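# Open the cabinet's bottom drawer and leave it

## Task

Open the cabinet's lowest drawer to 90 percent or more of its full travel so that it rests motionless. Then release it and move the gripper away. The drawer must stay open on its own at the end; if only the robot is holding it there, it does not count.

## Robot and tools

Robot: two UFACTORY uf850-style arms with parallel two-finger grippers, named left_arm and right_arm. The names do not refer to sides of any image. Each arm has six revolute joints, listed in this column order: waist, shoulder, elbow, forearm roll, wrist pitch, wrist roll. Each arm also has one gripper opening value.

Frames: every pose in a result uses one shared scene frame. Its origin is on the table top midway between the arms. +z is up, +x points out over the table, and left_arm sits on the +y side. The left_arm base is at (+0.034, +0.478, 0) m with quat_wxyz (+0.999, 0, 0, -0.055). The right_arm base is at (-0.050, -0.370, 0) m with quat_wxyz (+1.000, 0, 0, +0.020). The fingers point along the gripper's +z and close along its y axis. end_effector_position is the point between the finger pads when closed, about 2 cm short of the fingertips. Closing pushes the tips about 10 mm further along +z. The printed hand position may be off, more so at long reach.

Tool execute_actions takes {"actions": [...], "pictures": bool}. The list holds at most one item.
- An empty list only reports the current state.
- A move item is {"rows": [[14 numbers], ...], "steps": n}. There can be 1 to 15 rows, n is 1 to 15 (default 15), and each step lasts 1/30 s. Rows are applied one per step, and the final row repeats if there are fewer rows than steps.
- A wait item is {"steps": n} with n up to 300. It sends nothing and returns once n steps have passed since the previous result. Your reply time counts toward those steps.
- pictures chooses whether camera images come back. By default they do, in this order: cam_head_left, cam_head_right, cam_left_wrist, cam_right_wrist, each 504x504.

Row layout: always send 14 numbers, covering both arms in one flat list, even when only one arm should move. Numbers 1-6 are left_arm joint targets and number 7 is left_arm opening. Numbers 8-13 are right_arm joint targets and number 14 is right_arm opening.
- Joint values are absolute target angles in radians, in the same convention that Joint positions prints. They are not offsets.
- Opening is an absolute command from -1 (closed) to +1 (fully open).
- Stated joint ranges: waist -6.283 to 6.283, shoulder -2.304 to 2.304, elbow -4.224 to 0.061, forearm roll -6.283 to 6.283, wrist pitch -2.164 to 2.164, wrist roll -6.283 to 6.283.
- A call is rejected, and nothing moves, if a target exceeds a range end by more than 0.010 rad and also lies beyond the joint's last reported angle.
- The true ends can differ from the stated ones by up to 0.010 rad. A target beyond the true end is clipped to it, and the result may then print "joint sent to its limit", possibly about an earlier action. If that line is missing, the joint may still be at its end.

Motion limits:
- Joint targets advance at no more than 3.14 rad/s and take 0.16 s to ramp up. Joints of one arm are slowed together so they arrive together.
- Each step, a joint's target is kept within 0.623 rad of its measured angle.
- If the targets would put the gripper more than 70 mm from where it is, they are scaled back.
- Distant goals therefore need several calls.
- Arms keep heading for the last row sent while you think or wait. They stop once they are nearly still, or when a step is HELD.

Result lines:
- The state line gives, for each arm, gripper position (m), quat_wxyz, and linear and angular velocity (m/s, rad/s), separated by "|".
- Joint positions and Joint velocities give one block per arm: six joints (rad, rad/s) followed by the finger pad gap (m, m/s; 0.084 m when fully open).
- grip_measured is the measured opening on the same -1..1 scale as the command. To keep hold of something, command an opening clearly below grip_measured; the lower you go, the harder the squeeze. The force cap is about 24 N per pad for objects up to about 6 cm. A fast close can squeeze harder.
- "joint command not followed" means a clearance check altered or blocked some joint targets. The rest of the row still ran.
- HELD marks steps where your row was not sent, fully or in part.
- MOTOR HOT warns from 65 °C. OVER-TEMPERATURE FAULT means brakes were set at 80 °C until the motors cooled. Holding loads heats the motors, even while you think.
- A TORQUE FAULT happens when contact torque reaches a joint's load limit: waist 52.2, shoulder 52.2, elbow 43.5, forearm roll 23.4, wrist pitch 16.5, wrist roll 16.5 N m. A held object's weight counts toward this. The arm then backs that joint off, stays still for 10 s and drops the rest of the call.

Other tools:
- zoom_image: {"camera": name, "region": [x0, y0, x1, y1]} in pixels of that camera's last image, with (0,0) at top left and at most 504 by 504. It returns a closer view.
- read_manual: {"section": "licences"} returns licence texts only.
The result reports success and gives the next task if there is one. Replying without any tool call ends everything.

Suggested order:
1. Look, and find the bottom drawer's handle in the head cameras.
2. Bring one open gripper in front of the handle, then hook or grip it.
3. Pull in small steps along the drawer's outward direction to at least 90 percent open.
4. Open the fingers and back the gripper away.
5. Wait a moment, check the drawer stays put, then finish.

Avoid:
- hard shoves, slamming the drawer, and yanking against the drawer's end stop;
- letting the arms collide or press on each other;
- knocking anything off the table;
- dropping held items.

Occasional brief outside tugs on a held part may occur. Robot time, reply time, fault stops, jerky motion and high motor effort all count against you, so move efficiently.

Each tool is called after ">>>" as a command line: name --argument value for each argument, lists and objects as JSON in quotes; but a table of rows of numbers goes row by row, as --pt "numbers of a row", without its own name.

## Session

>>> execute_actions --actions '[]'

Scene clock: 0.00 s of 3900.00 s.
left_arm: end_effector_position=(+0.2059, +0.6917, +0.2163) grip_measured=+1.00 end_effector_quat_wxyz=(-0.142, +0.987, +0.054, -0.046) end_effector_velocity=(+0.000, +0.000, +0.000) end_effector_angular_velocity=(+0.001, -0.001, -0.001) | right_arm: end_effector_position=(+0.5667, +0.0679, +0.3363) grip_measured=+1.00 end_effector_quat_wxyz=(-0.084, -0.507, +0.811, -0.281) end_effector_velocity=(+0.000, -0.000, +0.000) end_effector_angular_velocity=(+0.000, -0.000, +0.000)
Joint positions: left_arm=[ 0.747  0.256 -0.275  0.601 -0.528  0.006  0.084] | right_arm=[ 0.737 -1.193 -2.494 -0.512 -1.613  2.861  0.084]
Joint velocities: left_arm=[-0.001  0.001 -0.     0.001  0.001 -0.001 -0.   ] | right_arm=[-0.  0. -0. -0.  0. -0.  0.]
Motor temperatures (°C, as the motors report them): left_arm=[22 22 24 26 24 30] | right_arm=[23 22 22 25 24 27]

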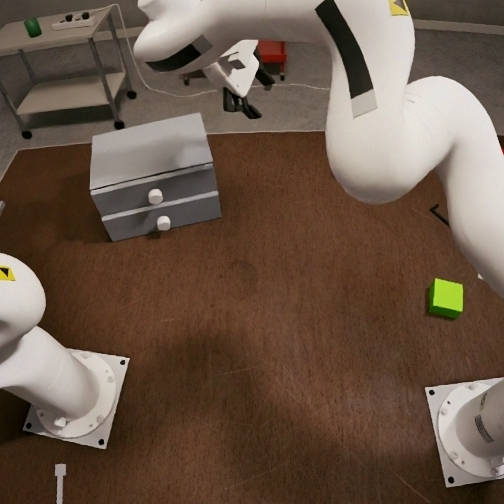

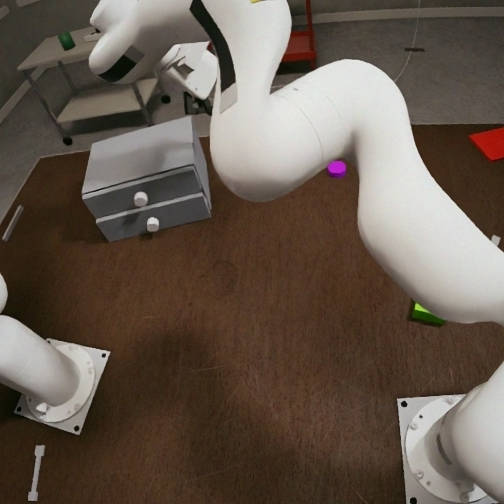

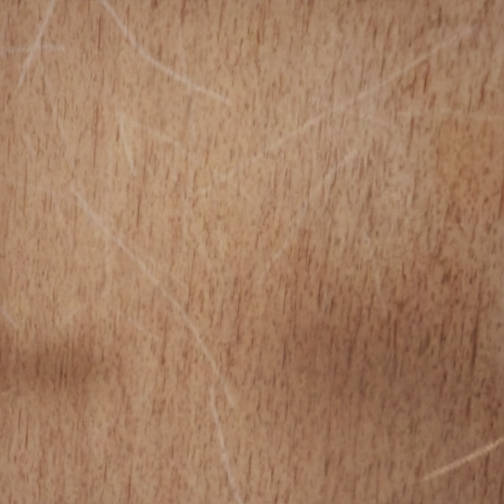

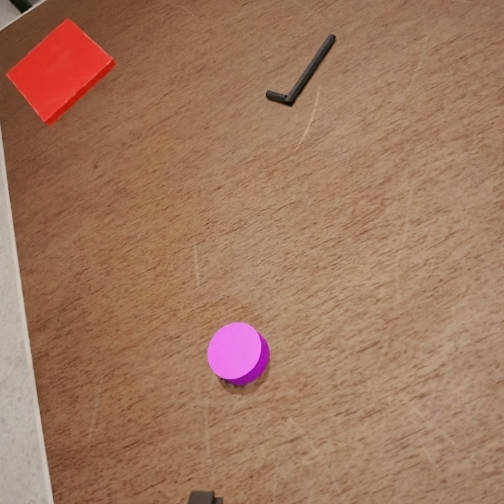

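>>> zoom_image --camera "cam_head_left" --region '[70, 95, 240, 265]'

>>> zoom_image --camera "cam_head_right" --region '[65, 95, 235, 265]'

>>> zoom_image --camera "cam_head_left" --region '[0, 320, 160, 480]'

>>> zoom_image --camera "cam_head_left" --region '[364, 344, 504, 504]'

Region (70, 95, 240, 265) of cam_head_left's 504x504 image, scaled by 2.965, with more detail than that image has.

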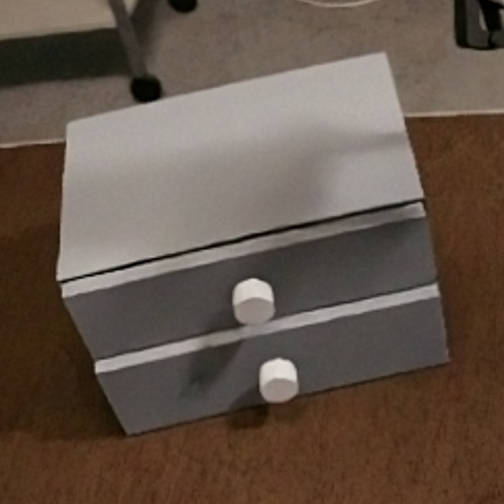

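Region (65, 95, 235, 265) of cam_head_right's 504x504 image, scaled by 2.965, with more detail than that image has.

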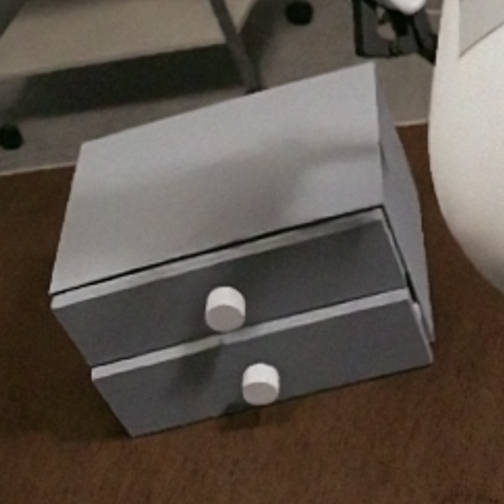

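Region (0, 320, 160, 480) of cam_head_left's 504x504 image, scaled by 3.150, with more detail than that image has.

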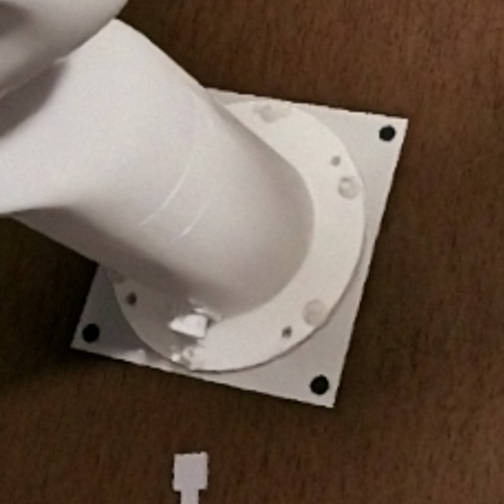

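Region (364, 344, 504, 504) of cam_head_left's 504x504 image, scaled by 3.150, with more detail than that image has; it fills the left 441 columns of this view, and the rest is white.

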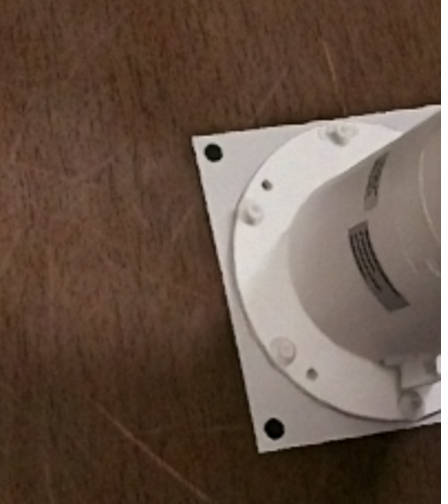

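>>> execute_actions --actions '[{"rows": [[0.747,0.256,-0.275,0.601,-0.528,0.006,1,1.10,-1.10,-2.05,-0.85,-1.30,2.80,0.4]], "steps": 15}]' --pictures false

>>> execute_actions --actions '[{"rows": [[0.747,0.256,-0.275,0.601,-0.528,0.006,1,1.10,-1.10,-2.05,-0.85,-1.30,2.80,0.4],[0.747,0.256,-0.275,0.601,-0.528,0.006,1,1.10,-1.10,-2.05,-0.85,-1.30,2.80,0.4],[0.747,0.256,-0.275,0.601,-0.528,0.006,1,1.225,-1.06,-1.52,-1.70,-0.92,2.73,0.4]], "steps": 15}]' --pictures false

>>> execute_actions --actions '[{"rows": [[0.747,0.256,-0.275,0.601,-0.528,0.006,1,1.225,-1.06,-1.52,-1.70,-0.92,2.73,0.4],[0.747,0.256,-0.275,0.601,-0.528,0.006,1,1.1607,-1.1900,-1.5874,-1.9582,-0.8483,2.7149,0.4]], "steps": 15}]' --pictures false

>>> execute_actions --actions '[{"steps": 12}]' --pictures true

Scene clock: 108.57 s of 3900.00 s.
left_arm: end_effector_position=(+0.2062, +0.6918, +0.2164) grip_measured=+1.00 end_effector_quat_wxyz=(-0.142, +0.987, +0.054, -0.046) end_effector_velocity=(+0.000, -0.000, -0.000) end_effector_angular_velocity=(-0.000, -0.000, -0.001) | right_arm: end_effector_position=(+0.4745, +0.1877, +0.2764) grip_measured=+0.39 end_effector_quat_wxyz=(+0.028, +0.673, -0.636, +0.378) end_effector_velocity=(-0.262, +0.254, -0.137) end_effector_angular_velocity=(-0.369, -0.110, +1.218)
Joint positions: left_arm=[ 0.747  0.256 -0.275  0.601 -0.528  0.006  0.084] | right_arm=[ 0.993 -1.128 -2.181 -0.75  -1.392  2.818  0.061]
Joint velocities: left_arm=[-0.    -0.     0.    -0.     0.001  0.     0.   ] | right_arm=[ 0.583  0.15   0.711 -0.543  0.5   -0.098 -0.   ]
Motor temperatures (°C, as the motors report them): left_arm=[22 22 24 26 24 30] | right_arm=[23 23 23 25 24 27]
Steps of this call (steps 1 to 90: nothing new was sent; then 105.07 s passed at rest; steps 91 to 105: all 15 steps of this action). Readings (joint positions):
91: left_arm=[0.747 0.256 -0.275 0.601 -0.528 0.006] | right_arm=[0.737 -1.193 -2.494 -0.512 -1.613 2.861]
92: left_arm=[0.747 0.256 -0.275 0.601 -0.528 0.006] | right_arm=[0.739 -1.192 -2.490 -0.515 -1.610 2.861]
94: left_arm=[0.747 0.256 -0.275 0.601 -0.528 0.006] | right_arm=[0.767 -1.183 -2.453 -0.544 -1.583 2.855]
98: left_arm=[0.747 0.256 -0.275 0.601 -0.528 0.006] | right_arm=[0.854 -1.163 -2.350 -0.621 -1.512 2.841]
105: the state above

Scene clock: 109.07 s of 3900.00 s.
left_arm: end_effector_position=(+0.2062, +0.6918, +0.2164) grip_measured=+1.00 end_effector_quat_wxyz=(-0.142, +0.987, +0.054, -0.046) end_effector_velocity=(+0.000, -0.000, -0.000) end_effector_angular_velocity=(-0.000, -0.000, -0.001) | right_arm: end_effector_position=(+0.4026, +0.2644, +0.1612) grip_measured=+0.39 end_effector_quat_wxyz=(-0.042, +0.844, -0.195, +0.498) end_effector_velocity=(-0.187, +0.182, -0.237) end_effector_angular_velocity=(-1.025, -0.163, +2.299)
Joint positions: left_arm=[ 0.747  0.256 -0.275  0.601 -0.528  0.006  0.084] | right_arm=[ 1.181 -1.074 -1.675 -1.41  -1.031  2.751  0.061]
Joint velocities: left_arm=[-0.001  0.001  0.    -0.001  0.     0.    -0.   ] | right_arm=[ 0.284  0.086  0.997 -1.88   0.716 -0.132  0.   ]
Motor temperatures (°C, as the motors report them): left_arm=[22 22 24 26 24 30] | right_arm=[23 23 23 25 24 27]
Steps of this call (steps 1 to 15: all 15 steps of this action). Readings (joint positions):
1: left_arm=[0.747 0.256 -0.275 0.601 -0.528 0.006] | right_arm=[1.012 -1.123 -2.157 -0.768 -1.376 2.815]
2: left_arm=[0.747 0.256 -0.275 0.601 -0.528 0.006] | right_arm=[1.032 -1.118 -2.134 -0.786 -1.359 2.812]
4: left_arm=[0.747 0.256 -0.275 0.601 -0.528 0.006] | right_arm=[1.066 -1.109 -2.087 -0.823 -1.325 2.805]
8: left_arm=[0.747 0.256 -0.275 0.601 -0.528 0.006] | right_arm=[1.107 -1.096 -1.936 -0.987 -1.218 2.785]
15: the state above

Scene clock: 109.57 s of 3900.00 s.
left_arm: end_effector_position=(+0.2062, +0.6918, +0.2164) grip_measured=+1.00 end_effector_quat_wxyz=(-0.142, +0.987, +0.054, -0.046) end_effector_velocity=(-0.000, +0.000, +0.000) end_effector_angular_velocity=(+0.000, -0.000, +0.002) | right_arm: end_effector_position=(+0.3956, +0.3065, +0.0549) grip_measured=+0.39 end_effector_quat_wxyz=(-0.067, +0.858, +0.111, +0.496) end_effector_velocity=(-0.001, +0.009, -0.018) end_effector_angular_velocity=(-0.038, -0.000, +0.091)
Joint positions: left_arm=[ 0.747  0.256 -0.275  0.601 -0.528  0.006  0.084] | right_arm=[ 1.162 -1.186 -1.588 -1.948 -0.851  2.715  0.061]
Joint velocities: left_arm=[ 0.002  0.001 -0.    -0.    -0.001  0.    -0.   ] | right_arm=[-0.008 -0.027 -0.007 -0.092  0.029 -0.006  0.   ]
Motor temperatures (°C, as the motors report them): left_arm=[22 22 24 26 24 30] | right_arm=[23 23 23 25 24 27]
Steps of this call (steps 1 to 15: all 15 steps of this action). Readings (joint positions):
1: left_arm=[0.747 0.256 -0.275 0.601 -0.528 0.006] | right_arm=[1.190 -1.071 -1.643 -1.471 -1.008 2.746]
2: left_arm=[0.747 0.256 -0.275 0.601 -0.528 0.006] | right_arm=[1.199 -1.068 -1.612 -1.528 -0.986 2.742]
4: left_arm=[0.747 0.256 -0.275 0.601 -0.528 0.006] | right_arm=[1.206 -1.073 -1.573 -1.637 -0.948 2.735]
8: left_arm=[0.747 0.256 -0.275 0.601 -0.528 0.006] | right_arm=[1.176 -1.146 -1.582 -1.839 -0.886 2.722]
15: the state above

Scene clock: 109.97 s of 3900.00 s.
left_arm: end_effector_position=(+0.2062, +0.6918, +0.2164) grip_measured=+1.00 end_effector_quat_wxyz=(-0.142, +0.987, +0.054, -0.046) end_effector_velocity=(-0.001, +0.000, +0.000) end_effector_angular_velocity=(+0.000, +0.001, +0.001) | right_arm: end_effector_position=(+0.3954, +0.3067, +0.0521) grip_measured=+0.39 end_effector_quat_wxyz=(-0.067, +0.858, +0.116, +0.495) end_effector_velocity=(+0.000, -0.000, -0.001) end_effector_angular_velocity=(-0.002, -0.000, +0.002)
Joint positions: left_arm=[ 0.747  0.256 -0.275  0.601 -0.528  0.006  0.084] | right_arm=[ 1.161 -1.19  -1.587 -1.958 -0.848  2.715  0.061]
Joint velocities: left_arm=[ 0.001  0.    -0.     0.001 -0.002 -0.001  0.   ] | right_arm=[-0.    -0.001 -0.    -0.003  0.    -0.    -0.   ]
Motor temperatures (°C, as the motors report them): left_arm=[22 22 24 26 24 30] | right_arm=[23 23 23 25 24 27]
Steps of this call (steps 1 to 12: the robot went on to your last target). Readings (joint positions):
1: left_arm=[0.747 0.256 -0.275 0.601 -0.528 0.006] | right_arm=[1.162 -1.187 -1.588 -1.951 -0.851 2.715]
2: left_arm=[0.747 0.256 -0.275 0.601 -0.528 0.006] | right_arm=[1.161 -1.188 -1.588 -1.953 -0.850 2.715]
4: left_arm=[0.747 0.256 -0.275 0.601 -0.528 0.006] | right_arm=[1.161 -1.189 -1.588 -1.955 -0.849 2.715]
8: left_arm=[0.747 0.256 -0.275 0.601 -0.528 0.006] | right_arm=[1.161 -1.190 -1.588 -1.957 -0.849 2.715]
12: the state above

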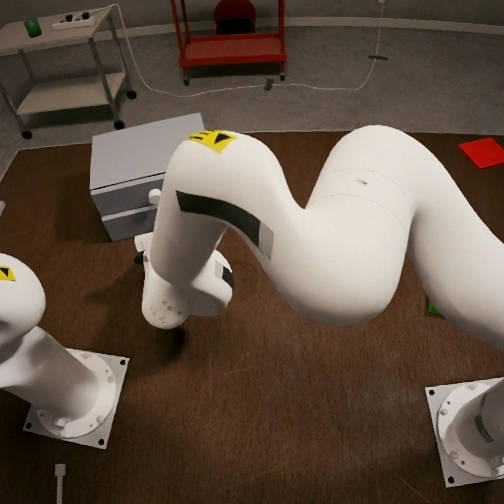

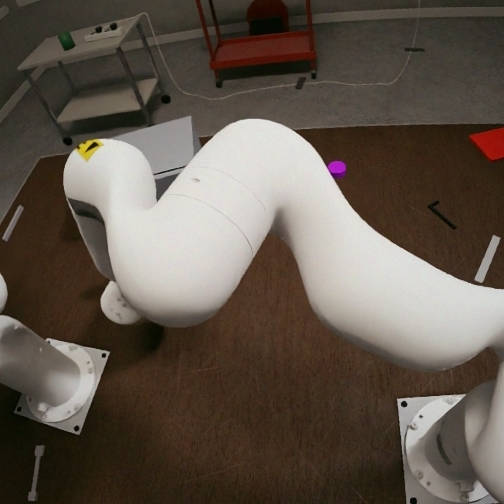

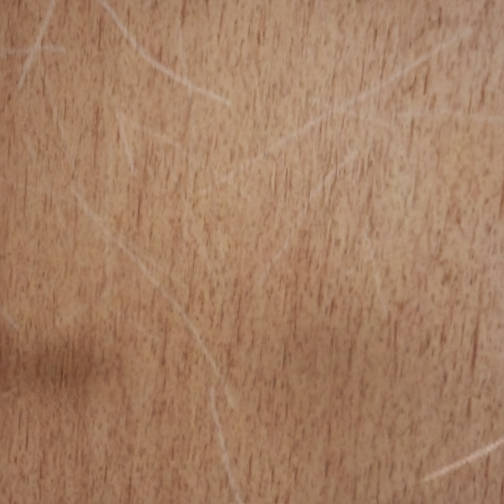

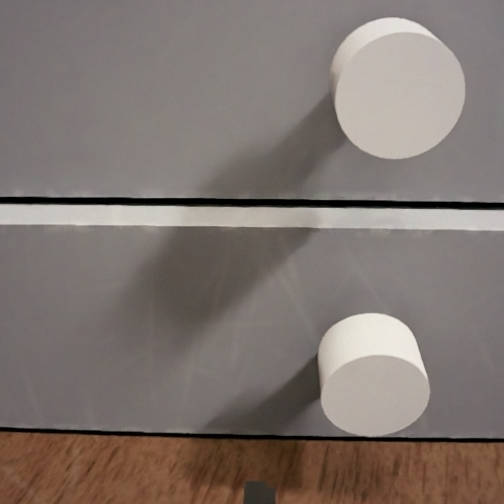

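>>> zoom_image --camera "cam_right_wrist" --region '[290, 295, 460, 465]'

>>> zoom_image --camera "cam_right_wrist" --region '[310, 0, 490, 180]'

>>> zoom_image --camera "cam_right_wrist" --region '[210, 414, 310, 504]'

>>> zoom_image --camera "cam_right_wrist" --region '[0, 180, 80, 250]'

>>> zoom_image --camera "cam_right_wrist" --region '[424, 180, 504, 250]'

>>> zoom_image --camera "cam_right_wrist" --region '[330, 180, 410, 250]'

>>> zoom_image --camera "cam_right_wrist" --region '[0, 400, 80, 470]'

>>> zoom_image --camera "cam_right_wrist" --region '[424, 400, 504, 470]'

Region (290, 295, 460, 465) of cam_right_wrist's 504x504 image, scaled by 2.965, with more detail than that image has.

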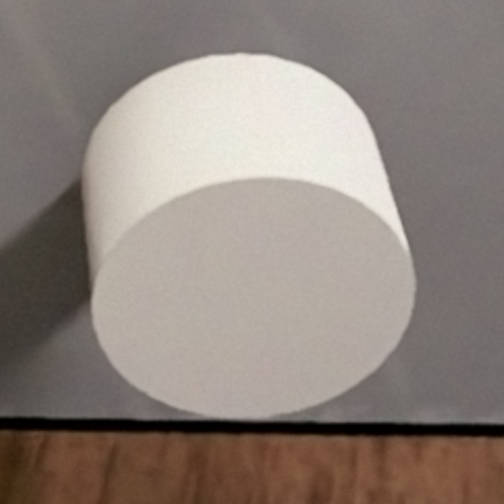

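Region (310, 0, 490, 180) of cam_right_wrist's 504x504 image, scaled by 2.800, with more detail than that image has.

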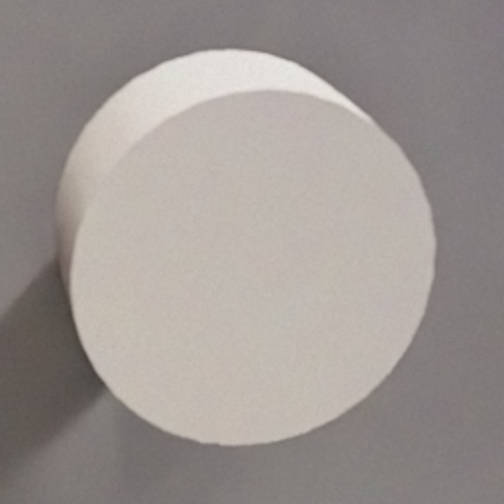

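Region (210, 414, 310, 504) of cam_right_wrist's 504x504 image, scaled by 5.040, with more detail than that image has; it fills the top 454 rows of this view, and the rest is white.

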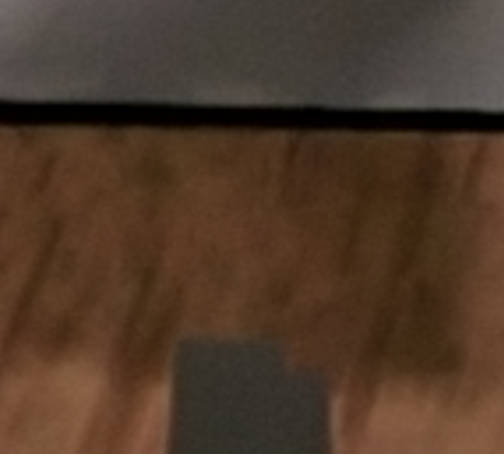

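Region (0, 180, 80, 250) of cam_right_wrist's 504x504 image, scaled by 6.300, with more detail than that image has; it fills the top 441 rows of this view, and the rest is white.

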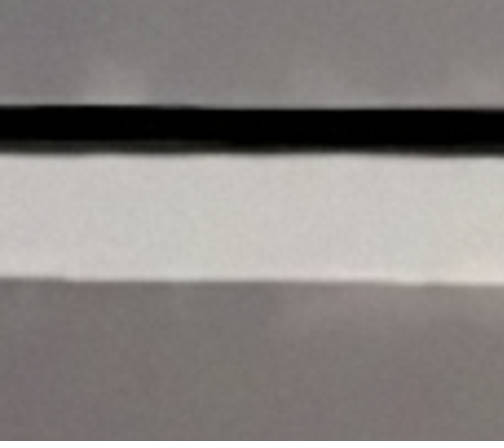

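Region (424, 180, 504, 250) of cam_right_wrist's 504x504 image, scaled by 6.300, with more detail than that image has; it fills the top 441 rows of this view, and the rest is white.

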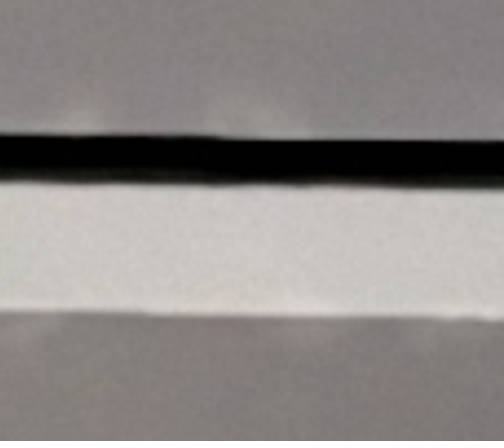

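Region (330, 180, 410, 250) of cam_right_wrist's 504x504 image, scaled by 6.300, with more detail than that image has; it fills the top 441 rows of this view, and the rest is white.

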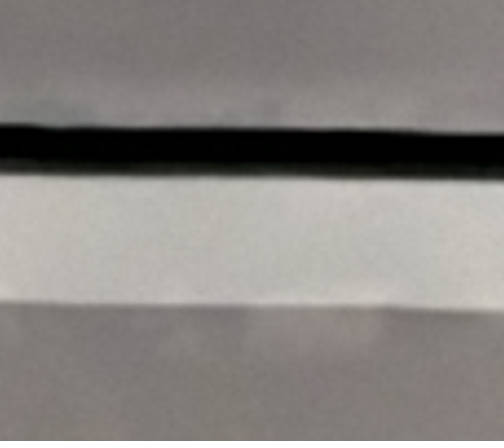

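Region (0, 400, 80, 470) of cam_right_wrist's 504x504 image, scaled by 6.300, with more detail than that image has; it fills the top 441 rows of this view, and the rest is white.

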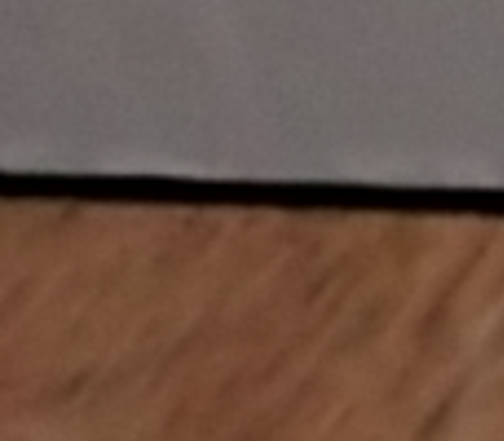

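Region (424, 400, 504, 470) of cam_right_wrist's 504x504 image, scaled by 6.300, with more detail than that image has; it fills the top 441 rows of this view, and the rest is white.

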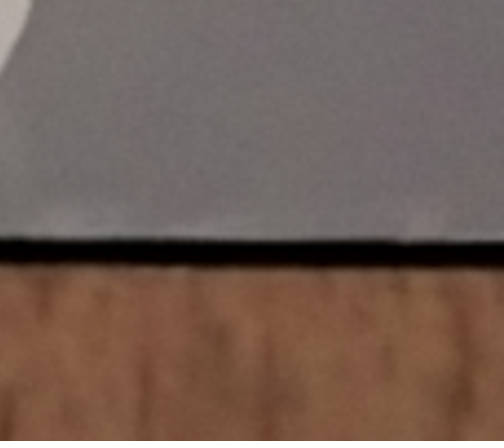

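>>> execute_actions --actions '[{"rows": [[0.747,0.256,-0.275,0.601,-0.528,0.006,1,1.1576,-1.1945,-1.5961,-1.9569,-0.8459,2.7100,0.4],[0.747,0.256,-0.275,0.601,-0.528,0.006,1,1.1520,-1.2025,-1.6118,-1.9545,-0.8415,2.7012,0.4],[0.747,0.256,-0.275,0.601,-0.528,0.006,1,1.1439,-1.2141,-1.6344,-1.9510,-0.8352,2.6884,0.4],[0.747,0.256,-0.275,0.601,-0.528,0.006,1,1.1352,-1.2266,-1.6588,-1.9473,-0.8284,2.6747,0.4],[0.747,0.256,-0.275,0.601,-0.528,0.006,1,1.1264,-1.2391,-1.6832,-1.9436,-0.8216,2.6609,0.4],[0.747,0.256,-0.275,0.601,-0.528,0.006,1,1.1183,-1.2507,-1.7059,-1.9401,-0.8153,2.6482,0.4],[0.747,0.256,-0.275,0.601,-0.528,0.006,1,1.1109,-1.2614,-1.7268,-1.9369,-0.8094,2.6364,0.4],[0.747,0.256,-0.275,0.601,-0.528,0.006,1,1.1046,-1.2704,-1.7442,-1.9343,-0.8046,2.6266,0.4],[0.747,0.256,-0.275,0.601,-0.528,0.006,1,1.1009,-1.2757,-1.7546,-1.9327,-0.8016,2.6207,0.4],[0.747,0.256,-0.275,0.601,-0.528,0.006,1,1.0984,-1.2793,-1.7616,-1.9316,-0.7997,2.6168,0.4],[0.747,0.256,-0.275,0.601,-0.528,0.006,1,1.0984,-1.2793,-1.7616,-1.9316,-0.7997,2.6168,0.25],[0.747,0.256,-0.275,0.601,-0.528,0.006,1,1.0984,-1.2793,-1.7616,-1.9316,-0.7997,2.6168,0.1],[0.747,0.256,-0.275,0.601,-0.528,0.006,1,1.0984,-1.2793,-1.7616,-1.9316,-0.7997,2.6168,-0.03],[0.747,0.256,-0.275,0.601,-0.528,0.006,1,1.0984,-1.2793,-1.7616,-1.9316,-0.7997,2.6168,-0.12],[0.747,0.256,-0.275,0.601,-0.528,0.006,1,1.0984,-1.2793,-1.7616,-1.9316,-0.7997,2.6168,-0.18]], "steps": 15}]' --pictures false

>>> execute_actions --actions '[{"rows": [[0.747,0.256,-0.275,0.601,-0.528,0.006,1,1.0984,-1.2793,-1.7616,-1.9316,-0.7997,2.6168,-0.22],[0.747,0.256,-0.275,0.601,-0.528,0.006,1,1.0984,-1.2793,-1.7616,-1.9316,-0.7997,2.6168,-0.26],[0.747,0.256,-0.275,0.601,-0.528,0.006,1,1.0984,-1.2793,-1.7616,-1.9316,-0.7997,2.6168,-0.30],[0.747,0.256,-0.275,0.601,-0.528,0.006,1,1.0984,-1.2793,-1.7616,-1.9316,-0.7997,2.6168,-0.34],[0.747,0.256,-0.275,0.601,-0.528,0.006,1,1.0984,-1.2793,-1.7616,-1.9316,-0.7997,2.6168,-0.42],[0.747,0.256,-0.275,0.601,-0.528,0.006,1,1.0984,-1.2793,-1.7616,-1.9316,-0.7997,2.6168,-0.55],[0.747,0.256,-0.275,0.601,-0.528,0.006,1,1.0984,-1.2793,-1.7616,-1.9316,-0.7997,2.6168,-0.70],[0.747,0.256,-0.275,0.601,-0.528,0.006,1,1.0984,-1.2793,-1.7616,-1.9316,-0.7997,2.6168,-0.85],[0.747,0.256,-0.275,0.601,-0.528,0.006,1,1.0984,-1.2793,-1.7616,-1.9316,-0.7997,2.6168,-1]], "steps": 9}]' --pictures true

>>> execute_actions --actions '[{"rows": [[0.747,0.256,-0.275,0.601,-0.528,0.006,1,1.0989,-1.2786,-1.7601,-1.9317,-0.8002,2.6176,-1],[0.747,0.256,-0.275,0.601,-0.528,0.006,1,1.1002,-1.2770,-1.7566,-1.9320,-0.8014,2.6197,-1],[0.747,0.256,-0.275,0.601,-0.528,0.006,1,1.1027,-1.2740,-1.7503,-1.9326,-0.8037,2.6236,-1],[0.747,0.256,-0.275,0.601,-0.528,0.006,1,1.1065,-1.2693,-1.7403,-1.9333,-0.8072,2.6296,-1],[0.747,0.256,-0.275,0.601,-0.528,0.006,1,1.1122,-1.2627,-1.7262,-1.9341,-0.8123,2.6381,-1],[0.747,0.256,-0.275,0.601,-0.528,0.006,1,1.1194,-1.2545,-1.7085,-1.9349,-0.8186,2.6487,-1],[0.747,0.256,-0.275,0.601,-0.528,0.006,1,1.1281,-1.2450,-1.6881,-1.9353,-0.8260,2.6608,-1],[0.747,0.256,-0.275,0.601,-0.528,0.006,1,1.1380,-1.2348,-1.6659,-1.9352,-0.8342,2.6739,-1],[0.747,0.256,-0.275,0.601,-0.528,0.006,1,1.1487,-1.2243,-1.6430,-1.9344,-0.8428,2.6874,-1],[0.747,0.256,-0.275,0.601,-0.528,0.006,1,1.1600,-1.2138,-1.6200,-1.9329,-0.8514,2.7008,-1],[0.747,0.256,-0.275,0.601,-0.528,0.006,1,1.1715,-1.2037,-1.5978,-1.9309,-0.8599,2.7137,-1],[0.747,0.256,-0.275,0.601,-0.528,0.006,1,1.1831,-1.1939,-1.5763,-1.9282,-0.8681,2.7262,-1],[0.747,0.256,-0.275,0.601,-0.528,0.006,1,1.1949,-1.1846,-1.5555,-1.9249,-0.8762,2.7382,-1],[0.747,0.256,-0.275,0.601,-0.528,0.006,1,1.2070,-1.1756,-1.5354,-1.9210,-0.8841,2.7498,-1],[0.747,0.256,-0.275,0.601,-0.528,0.006,1,1.2192,-1.1669,-1.5159,-1.9167,-0.8917,2.7610,-1]], "steps": 15}]' --pictures false

>>> execute_actions --actions '[{"rows": [[0.747,0.256,-0.275,0.601,-0.528,0.006,1,1.2316,-1.1585,-1.4970,-1.9118,-0.8992,2.7719,-1],[0.747,0.256,-0.275,0.601,-0.528,0.006,1,1.2439,-1.1507,-1.4792,-1.9065,-0.9063,2.7822,-1],[0.747,0.256,-0.275,0.601,-0.528,0.006,1,1.2561,-1.1434,-1.4625,-1.9009,-0.9130,2.7918,-1],[0.747,0.256,-0.275,0.601,-0.528,0.006,1,1.2676,-1.1367,-1.4472,-1.8953,-0.9192,2.8007,-1],[0.747,0.256,-0.275,0.601,-0.528,0.006,1,1.2785,-1.1307,-1.4334,-1.8897,-0.9248,2.8086,-1],[0.747,0.256,-0.275,0.601,-0.528,0.006,1,1.2886,-1.1254,-1.4211,-1.8844,-0.9298,2.8157,-1],[0.747,0.256,-0.275,0.601,-0.528,0.006,1,1.2977,-1.1208,-1.4104,-1.8794,-0.9341,2.8220,-1],[0.747,0.256,-0.275,0.601,-0.528,0.006,1,1.3059,-1.1167,-1.4011,-1.8747,-0.9380,2.8274,-1],[0.747,0.256,-0.275,0.601,-0.528,0.006,1,1.3132,-1.1133,-1.3930,-1.8705,-0.9413,2.8321,-1],[0.747,0.256,-0.275,0.601,-0.528,0.006,1,1.3195,-1.1104,-1.3862,-1.8668,-0.9441,2.8360,-1],[0.747,0.256,-0.275,0.601,-0.528,0.006,1,1.3248,-1.1080,-1.3806,-1.8636,-0.9464,2.8393,-1],[0.747,0.256,-0.275,0.601,-0.528,0.006,1,1.3292,-1.1060,-1.3760,-1.8609,-0.9483,2.8420,-1],[0.747,0.256,-0.275,0.601,-0.528,0.006,1,1.3328,-1.1045,-1.3724,-1.8587,-0.9498,2.8442,-1],[0.747,0.256,-0.275,0.601,-0.528,0.006,1,1.3354,-1.1033,-1.3697,-1.8571,-0.9509,2.8457,-1],[0.747,0.256,-0.275,0.601,-0.528,0.006,1,1.3374,-1.1025,-1.3677,-1.8559,-0.9517,2.8469,-1]], "steps": 15}]' --pictures false

>>> execute_actions --actions '[{"rows": [[0.747,0.256,-0.275,0.601,-0.528,0.006,1,1.3374,-1.1025,-1.3677,-1.8559,-0.9517,2.8469,-1]], "steps": 7}]' --pictures true

>>> execute_actions --actions '[{"rows": [[0.747,0.256,-0.275,0.601,-0.528,0.006,1,1.3374,-1.1025,-1.3677,-1.8559,-0.9517,2.8469,0.6],[0.747,0.256,-0.275,0.601,-0.528,0.006,1,1.3374,-1.1025,-1.3677,-1.8559,-0.9517,2.8469,0.6],[0.747,0.256,-0.275,0.601,-0.528,0.006,1,1.3374,-1.1025,-1.3677,-1.8559,-0.9517,2.8469,0.6],[0.747,0.256,-0.275,0.601,-0.528,0.006,1,1.3374,-1.1025,-1.3677,-1.8559,-0.9517,2.8469,0.8],[0.747,0.256,-0.275,0.601,-0.528,0.006,1,1.4406,-0.7396,-1.1030,-1.6854,-0.9635,2.7216,1]], "steps": 15}]' --pictures false

>>> execute_actions --actions '[{"steps": 15}]' --pictures true

Scene clock: 230.47 s of 3900.00 s.
left_arm: end_effector_position=(+0.2062, +0.6918, +0.2164) grip_measured=+1.00 end_effector_quat_wxyz=(-0.142, +0.987, +0.054, -0.046) end_effector_velocity=(-0.001, +0.000, +0.000) end_effector_angular_velocity=(-0.000, +0.001, +0.001) | right_arm: end_effector_position=(+0.4481, +0.3212, +0.0462) grip_measured=-0.12 end_effector_quat_wxyz=(-0.063, +0.859, +0.109, +0.496) end_effector_velocity=(+0.026, +0.012, -0.002) end_effector_angular_velocity=(+0.001, +0.001, +0.001)
Joint positions: left_arm=[ 0.747  0.256 -0.275  0.601 -0.528  0.006  0.084] | right_arm=[ 1.101 -1.275 -1.752 -1.933 -0.802  2.622  0.039]
Joint velocities: left_arm=[ 0.002 -0.    -0.     0.    -0.001  0.001  0.   ] | right_arm=[-0.027 -0.049 -0.1    0.016  0.031 -0.059 -0.102]
Motor temperatures (°C, as the motors report them): left_arm=[22 22 25 26 24 30] | right_arm=[23 23 23 25 24 27]
Steps of this call (steps 1 to 15: the robot went on to your last target; steps 16 to 90: nothing new was sent; then 117.00 s passed at rest; steps 91 to 105: all 15 steps of this action). Readings (joint positions):
91: left_arm=[0.747 0.256 -0.275 0.601 -0.528 0.006] | right_arm=[1.161 -1.190 -1.588 -1.958 -0.848 2.715]
92: left_arm=[0.747 0.256 -0.275 0.601 -0.528 0.006] | right_arm=[1.160 -1.191 -1.589 -1.958 -0.848 2.714]
94: left_arm=[0.747 0.256 -0.275 0.601 -0.528 0.006] | right_arm=[1.156 -1.197 -1.601 -1.956 -0.844 2.707]
98: left_arm=[0.747 0.256 -0.275 0.601 -0.528 0.006] | right_arm=[1.133 -1.230 -1.665 -1.946 -0.827 2.671]
105: the state above

Scene clock: 230.77 s of 3900.00 s.
left_arm: end_effector_position=(+0.2062, +0.6918, +0.2164) grip_measured=+1.00 end_effector_quat_wxyz=(-0.142, +0.987, +0.054, -0.046) end_effector_velocity=(+0.000, +0.000, +0.000) end_effector_angular_velocity=(+0.001, +0.000, -0.002) | right_arm: end_effector_position=(+0.4506, +0.3220, +0.0461) grip_measured=-0.29 end_effector_quat_wxyz=(-0.063, +0.859, +0.109, +0.496) end_effector_velocity=(+0.002, +0.000, -0.000) end_effector_angular_velocity=(+0.000, +0.000, -0.000)
Joint positions: left_arm=[ 0.747  0.256 -0.275  0.601 -0.528  0.006  0.084] | right_arm=[ 1.099 -1.279 -1.761 -1.932 -0.8    2.617  0.031]
Joint velocities: left_arm=[-0.001 -0.    -0.     0.001  0.    -0.     0.   ] | right_arm=[-0.002 -0.003 -0.005  0.     0.002 -0.002  0.   ]
Motor temperatures (°C, as the motors report them): left_arm=[22 22 25 26 24 30] | right_arm=[23 23 23 25 24 27]
Steps of this call (steps 1 to 9: all 9 steps of this action). Readings (joint positions):
1: left_arm=[0.747 0.256 -0.275 0.601 -0.528 0.006] | right_arm=[1.101 -1.276 -1.755 -1.933 -0.802 2.620]
2: left_arm=[0.747 0.256 -0.275 0.601 -0.528 0.006] | right_arm=[1.100 -1.277 -1.757 -1.932 -0.801 2.619]
4: left_arm=[0.747 0.256 -0.275 0.601 -0.528 0.006] | right_arm=[1.099 -1.278 -1.759 -1.932 -0.801 2.618]
8: left_arm=[0.747 0.256 -0.275 0.601 -0.528 0.006] | right_arm=[1.099 -1.279 -1.761 -1.932 -0.800 2.617]
9: the state above

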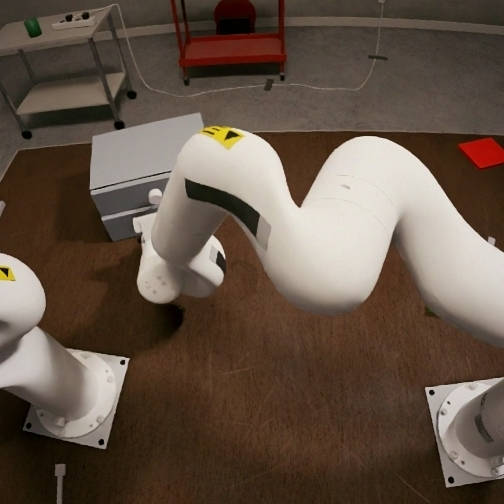

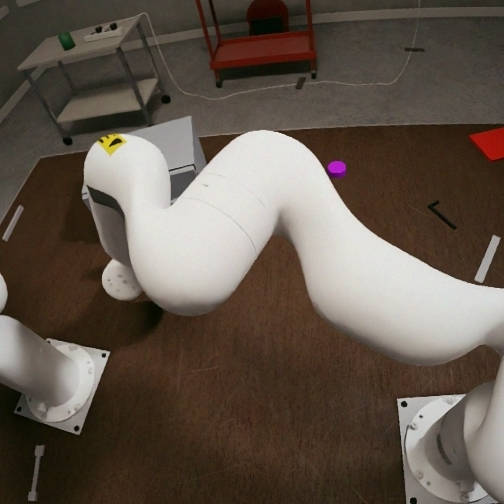

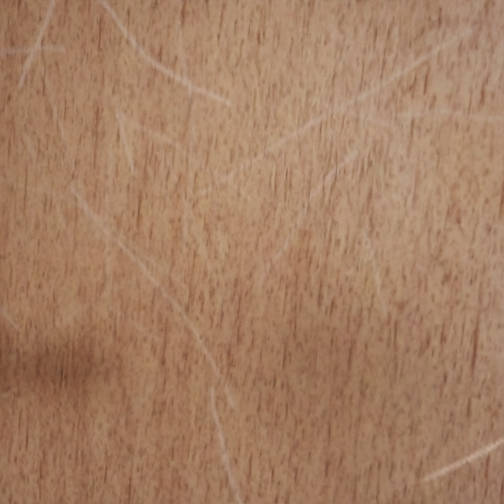

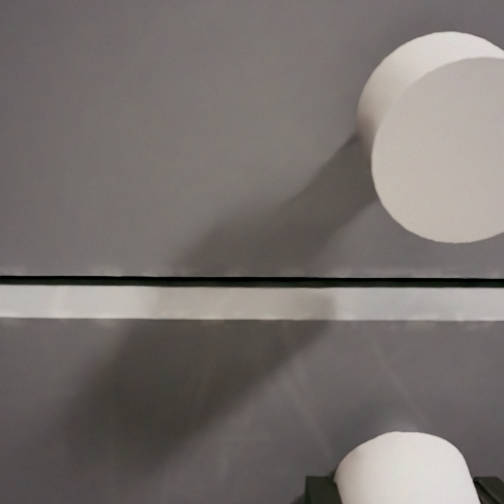

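Scene clock: 231.27 s of 3900.00 s.
left_arm: end_effector_position=(+0.2062, +0.6918, +0.2164) grip_measured=+1.00 end_effector_quat_wxyz=(-0.142, +0.987, +0.054, -0.046) end_effector_velocity=(-0.000, -0.000, +0.000) end_effector_angular_velocity=(-0.000, +0.002, -0.002) | right_arm: end_effector_position=(+0.3895, +0.3064, +0.0459) grip_measured=-0.29 end_effector_quat_wxyz=(-0.062, +0.859, +0.108, +0.496) end_effector_velocity=(-0.263, -0.066, -0.001) end_effector_angular_velocity=(-0.001, +0.000, -0.001)
Joint positions: left_arm=[ 0.747  0.256 -0.275  0.601 -0.528  0.006  0.084] | right_arm=[ 1.172 -1.204 -1.598 -1.929 -0.861  2.713  0.031]
Joint velocities: left_arm=[-0.001 -0.    -0.     0.    -0.001  0.001 -0.   ] | right_arm=[ 0.335  0.282  0.623  0.075 -0.24   0.36   0.   ]
Motor temperatures (°C, as the motors report them): left_arm=[22 22 25 26 24 30] | right_arm=[23 23 23 25 24 27]
Steps of this call (steps 1 to 15: all 15 steps of this action). Readings (joint positions):
1: left_arm=[0.747 0.256 -0.275 0.601 -0.528 0.006] | right_arm=[1.099 -1.279 -1.761 -1.932 -0.800 2.617]
2: left_arm=[0.747 0.256 -0.275 0.601 -0.528 0.006] | right_arm=[1.099 -1.279 -1.761 -1.932 -0.800 2.617]
4: left_arm=[0.747 0.256 -0.275 0.601 -0.528 0.006] | right_arm=[1.099 -1.278 -1.758 -1.932 -0.801 2.619]
8: left_arm=[0.747 0.256 -0.275 0.601 -0.528 0.006] | right_arm=[1.111 -1.264 -1.728 -1.934 -0.811 2.637]
15: the state above

Scene clock: 231.77 s of 3900.00 s.
left_arm: end_effector_position=(+0.2062, +0.6918, +0.2164) grip_measured=+1.00 end_effector_quat_wxyz=(-0.142, +0.987, +0.054, -0.046) end_effector_velocity=(-0.001, +0.000, -0.000) end_effector_angular_velocity=(-0.001, +0.003, +0.002) | right_arm: end_effector_position=(+0.2815, +0.2787, +0.0458) grip_measured=-0.29 end_effector_quat_wxyz=(-0.063, +0.859, +0.109, +0.496) end_effector_velocity=(-0.094, -0.025, +0.000) end_effector_angular_velocity=(+0.001, +0.002, +0.002)
Joint positions: left_arm=[ 0.747  0.256 -0.275  0.601 -0.528  0.006  0.084] | right_arm=[ 1.323 -1.11  -1.384 -1.864 -0.945  2.837  0.031]
Joint velocities: left_arm=[ 0.002 -0.001 -0.     0.001 -0.002 -0.001  0.   ] | right_arm=[ 0.141  0.067  0.155  0.081 -0.06   0.092  0.   ]
Motor temperatures (°C, as the motors report them): left_arm=[22 22 25 26 24 30] | right_arm=[23 23 23 25 24 27]
Steps of this call (steps 1 to 15: all 15 steps of this action). Readings (joint positions):
1: left_arm=[0.747 0.256 -0.275 0.601 -0.528 0.006] | right_arm=[1.184 -1.195 -1.578 -1.926 -0.869 2.725]
2: left_arm=[0.747 0.256 -0.275 0.601 -0.528 0.006] | right_arm=[1.195 -1.186 -1.557 -1.923 -0.877 2.737]
4: left_arm=[0.747 0.256 -0.275 0.601 -0.528 0.006] | right_arm=[1.220 -1.168 -1.518 -1.914 -0.892 2.759]
8: left_arm=[0.747 0.256 -0.275 0.601 -0.528 0.006] | right_arm=[1.267 -1.138 -1.451 -1.894 -0.919 2.798]
15: the state above

Scene clock: 232.00 s of 3900.00 s.
left_arm: end_effector_position=(+0.2062, +0.6918, +0.2164) grip_measured=+1.00 end_effector_quat_wxyz=(-0.142, +0.987, +0.054, -0.046) end_effector_velocity=(-0.000, -0.000, -0.001) end_effector_angular_velocity=(-0.001, +0.002, -0.000) | right_arm: end_effector_position=(+0.2727, +0.2763, +0.0458) grip_measured=-0.29 end_effector_quat_wxyz=(-0.063, +0.859, +0.109, +0.496) end_effector_velocity=(-0.007, -0.002, +0.001) end_effector_angular_velocity=(+0.002, -0.000, -0.001)
Joint positions: left_arm=[ 0.747  0.256 -0.275  0.601 -0.528  0.006  0.084] | right_arm=[ 1.336 -1.103 -1.369 -1.857 -0.951  2.846  0.031]
Joint velocities: left_arm=[-0.    -0.002  0.     0.     0.    -0.     0.   ] | right_arm=[ 0.012  0.006  0.012  0.007 -0.005  0.009 -0.   ]
Motor temperatures (°C, as the motors report them): left_arm=[22 22 25 26 24 30] | right_arm=[23 23 23 25 24 27]
Steps of this call (steps 1 to 7: all 7 steps of this action). Readings (joint positions):
1: left_arm=[0.747 0.256 -0.275 0.601 -0.528 0.006] | right_arm=[1.327 -1.108 -1.379 -1.862 -0.947 2.840]
2: left_arm=[0.747 0.256 -0.275 0.601 -0.528 0.006] | right_arm=[1.330 -1.106 -1.376 -1.860 -0.948 2.842]
4: left_arm=[0.747 0.256 -0.275 0.601 -0.528 0.006] | right_arm=[1.334 -1.104 -1.372 -1.858 -0.950 2.845]
7: the state above

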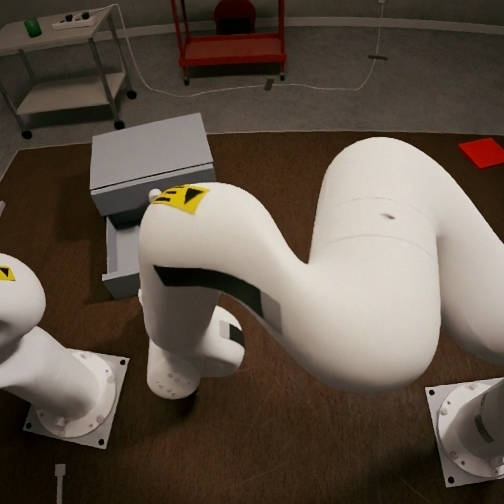

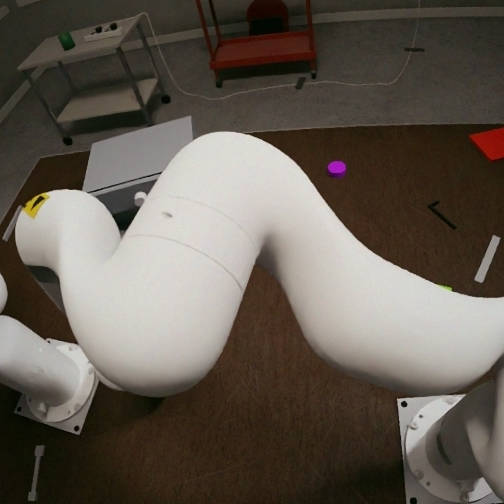

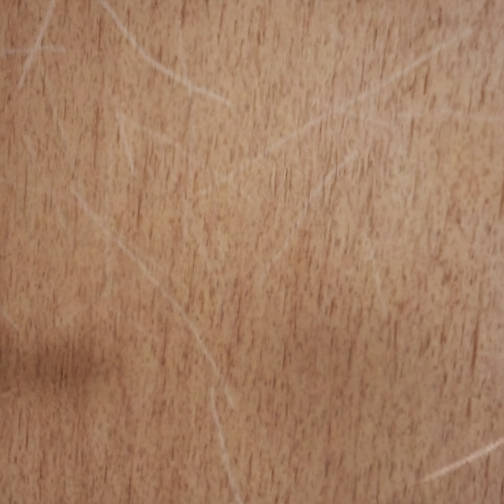

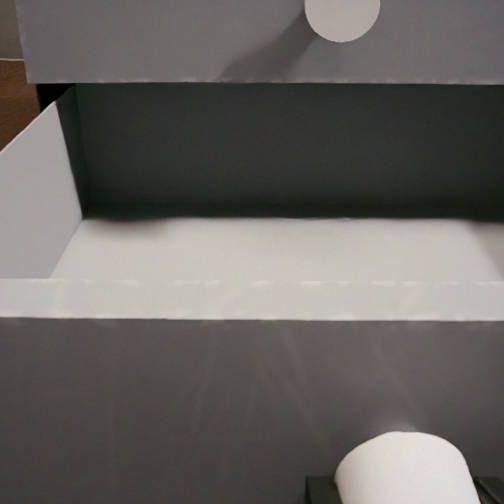

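Scene clock: 232.50 s of 3900.00 s.
left_arm: end_effector_position=(+0.2062, +0.6918, +0.2164) grip_measured=+1.00 end_effector_quat_wxyz=(-0.142, +0.987, +0.054, -0.046) end_effector_velocity=(-0.000, +0.000, +0.000) end_effector_angular_velocity=(+0.001, +0.001, -0.002) | right_arm: end_effector_position=(+0.2246, +0.2526, +0.1485) grip_measured=+1.00 end_effector_quat_wxyz=(-0.063, +0.858, +0.109, +0.497) end_effector_velocity=(-0.167, -0.131, +0.335) end_effector_angular_velocity=(+0.006, +0.012, -0.005)
Joint positions: left_arm=[ 0.747  0.256 -0.275  0.601 -0.528  0.006  0.084] | right_arm=[ 1.411 -0.845 -1.181 -1.735 -0.96   2.758  0.084]
Joint velocities: left_arm=[ 0.     0.001  0.001  0.002 -0.     0.001 -0.   ] | right_arm=[ 0.26   0.916  0.668  0.431 -0.034 -0.308  0.   ]
Motor temperatures (°C, as the motors report them): left_arm=[22 22 25 26 24 30] | right_arm=[23 23 23 25 24 27]
Steps of this call (steps 1 to 15: all 15 steps of this action). Readings (joint positions):
1: left_arm=[0.747 0.256 -0.275 0.601 -0.528 0.006] | right_arm=[1.336 -1.103 -1.369 -1.857 -0.951 2.846]
2: left_arm=[0.747 0.256 -0.275 0.601 -0.528 0.006] | right_arm=[1.337 -1.103 -1.369 -1.857 -0.950 2.846]
4: left_arm=[0.747 0.256 -0.275 0.601 -0.528 0.006] | right_arm=[1.338 -1.103 -1.369 -1.857 -0.950 2.847]
8: left_arm=[0.747 0.256 -0.275 0.601 -0.528 0.006] | right_arm=[1.349 -1.062 -1.335 -1.836 -0.951 2.830]
15: the state above

Scene clock: 233.00 s of 3900.00 s.
left_arm: end_effector_position=(+0.2062, +0.6918, +0.2164) grip_measured=+1.00 end_effector_quat_wxyz=(-0.142, +0.987, +0.054, -0.046) end_effector_velocity=(-0.001, -0.000, -0.000) end_effector_angular_velocity=(-0.001, +0.001, +0.001) | right_arm: end_effector_position=(+0.2058, +0.2351, +0.1845) grip_measured=+1.00 end_effector_quat_wxyz=(-0.063, +0.859, +0.109, +0.496) end_effector_velocity=(-0.001, -0.000, +0.004) end_effector_angular_velocity=(+0.004, +0.000, -0.001)
Joint positions: left_arm=[ 0.747  0.256 -0.275  0.601 -0.528  0.006  0.084] | right_arm=[ 1.44  -0.741 -1.103 -1.686 -0.963  2.722  0.084]
Joint velocities: left_arm=[ 0.001 -0.     0.001 -0.001 -0.001  0.001  0.   ] | right_arm=[ 0.002  0.008  0.003  0.004 -0.001 -0.001  0.   ]
Motor temperatures (°C, as the motors report them): left_arm=[22 22 25 26 24 30] | right_arm=[23 23 23 25 24 27]
Steps of this call (steps 1 to 15: the robot went on to your last target). Readings (joint positions):
1: left_arm=[0.747 0.256 -0.275 0.601 -0.528 0.006] | right_arm=[1.419 -0.815 -1.159 -1.721 -0.961 2.748]
2: left_arm=[0.747 0.256 -0.275 0.601 -0.528 0.006] | right_arm=[1.426 -0.791 -1.142 -1.710 -0.962 2.740]
4: left_arm=[0.747 0.256 -0.275 0.601 -0.528 0.006] | right_arm=[1.434 -0.763 -1.122 -1.697 -0.963 2.730]
8: left_arm=[0.747 0.256 -0.275 0.601 -0.528 0.006] | right_arm=[1.439 -0.746 -1.107 -1.688 -0.963 2.724]
15: the state above

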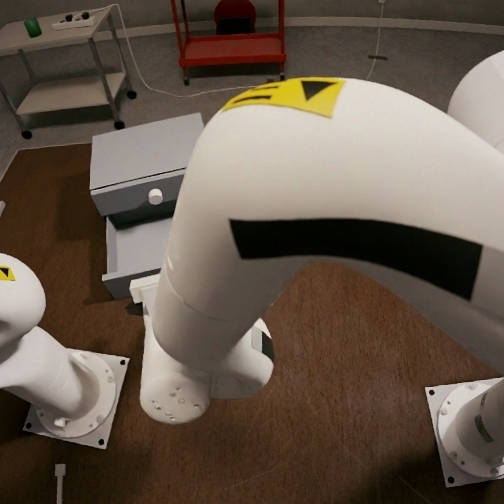

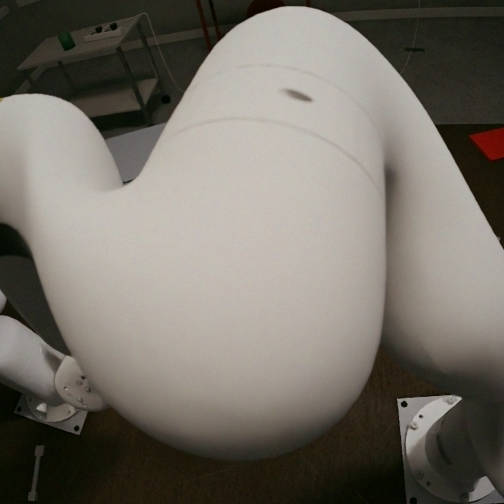

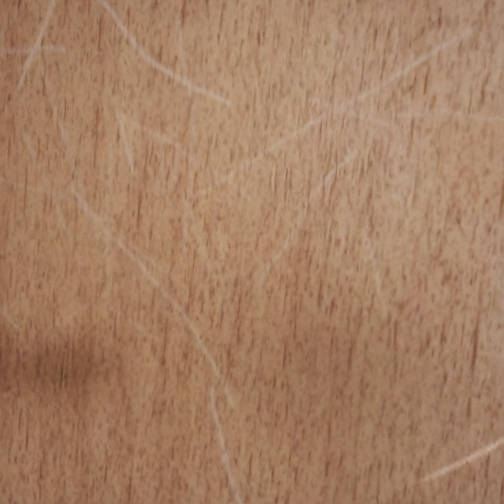

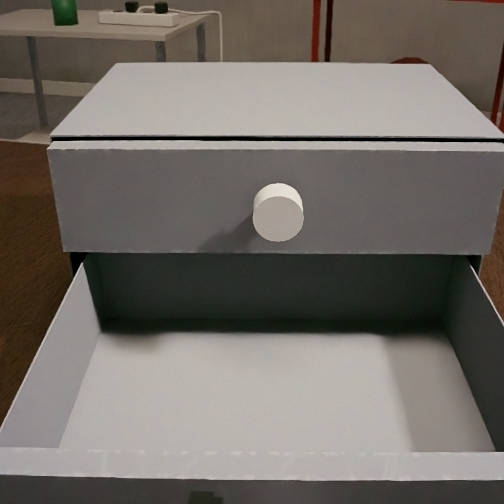

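>>> execute_actions --actions '[]'

Scene clock: 237.47 s of 3900.00 s.
left_arm: end_effector_position=(+0.2062, +0.6918, +0.2164) grip_measured=+1.00 end_effector_quat_wxyz=(-0.142, +0.987, +0.054, -0.046) end_effector_velocity=(-0.001, -0.000, -0.000) end_effector_angular_velocity=(-0.000, +0.002, +0.002) | right_arm: end_effector_position=(+0.2057, +0.2351, +0.1850) grip_measured=+1.00 end_effector_quat_wxyz=(-0.063, +0.859, +0.109, +0.496) end_effector_velocity=(+0.000, +0.000, +0.000) end_effector_angular_velocity=(-0.000, -0.001, +0.001)
Joint positions: left_arm=[ 0.747  0.256 -0.275  0.601 -0.528  0.006  0.084] | right_arm=[ 1.441 -0.74  -1.103 -1.685 -0.963  2.722  0.084]
Joint velocities: left_arm=[ 0.001 -0.     0.    -0.    -0.001 -0.001 -0.   ] | right_arm=[ 0.    -0.     0.    -0.001 -0.    -0.     0.   ]
Motor temperatures (°C, as the motors report them): left_arm=[22 22 25 26 24 30] | right_arm=[23 23 23 25 24 27]
Steps of this call (steps 1 to 15: the robot went on to your last target; steps 16 to 90: nothing new was sent; then 1.47 s passed at rest). Readings (joint positions):
1: left_arm=[0.747 0.256 -0.275 0.601 -0.528 0.006] | right_arm=[1.440 -0.740 -1.103 -1.686 -0.963 2.722]
2: left_arm=[0.747 0.256 -0.275 0.601 -0.528 0.006] | right_arm=[1.440 -0.740 -1.103 -1.686 -0.963 2.722]
4: left_arm=[0.747 0.256 -0.275 0.601 -0.528 0.006] | right_arm=[1.440 -0.740 -1.103 -1.686 -0.963 2.722]
8: left_arm=[0.747 0.256 -0.275 0.601 -0.528 0.006] | right_arm=[1.441 -0.740 -1.103 -1.685 -0.963 2.722]
90: the state above
All arms were judged still, so your last target was given up. Only a new action makes them travel on or press farther. Fingers that are still opening or closing keep moving.

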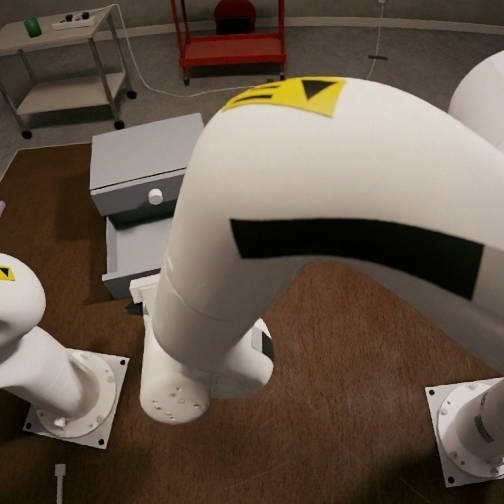

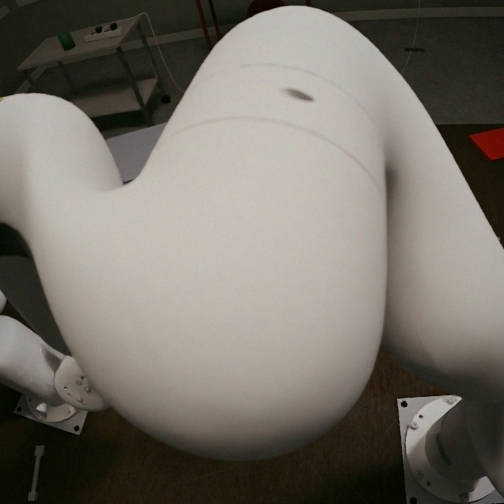

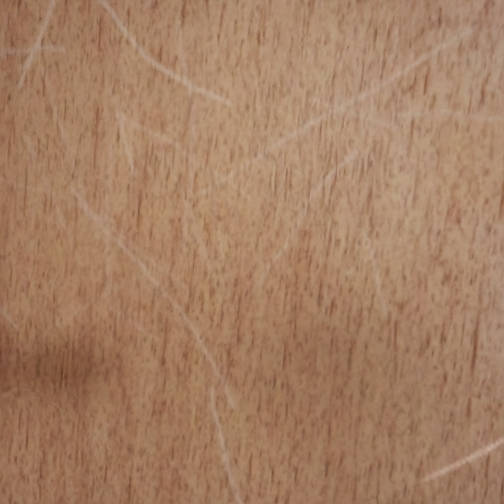

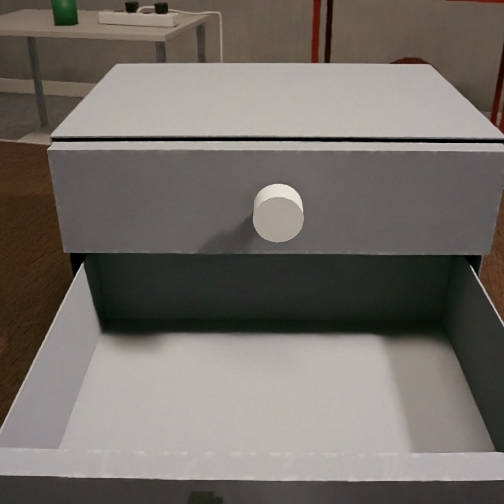

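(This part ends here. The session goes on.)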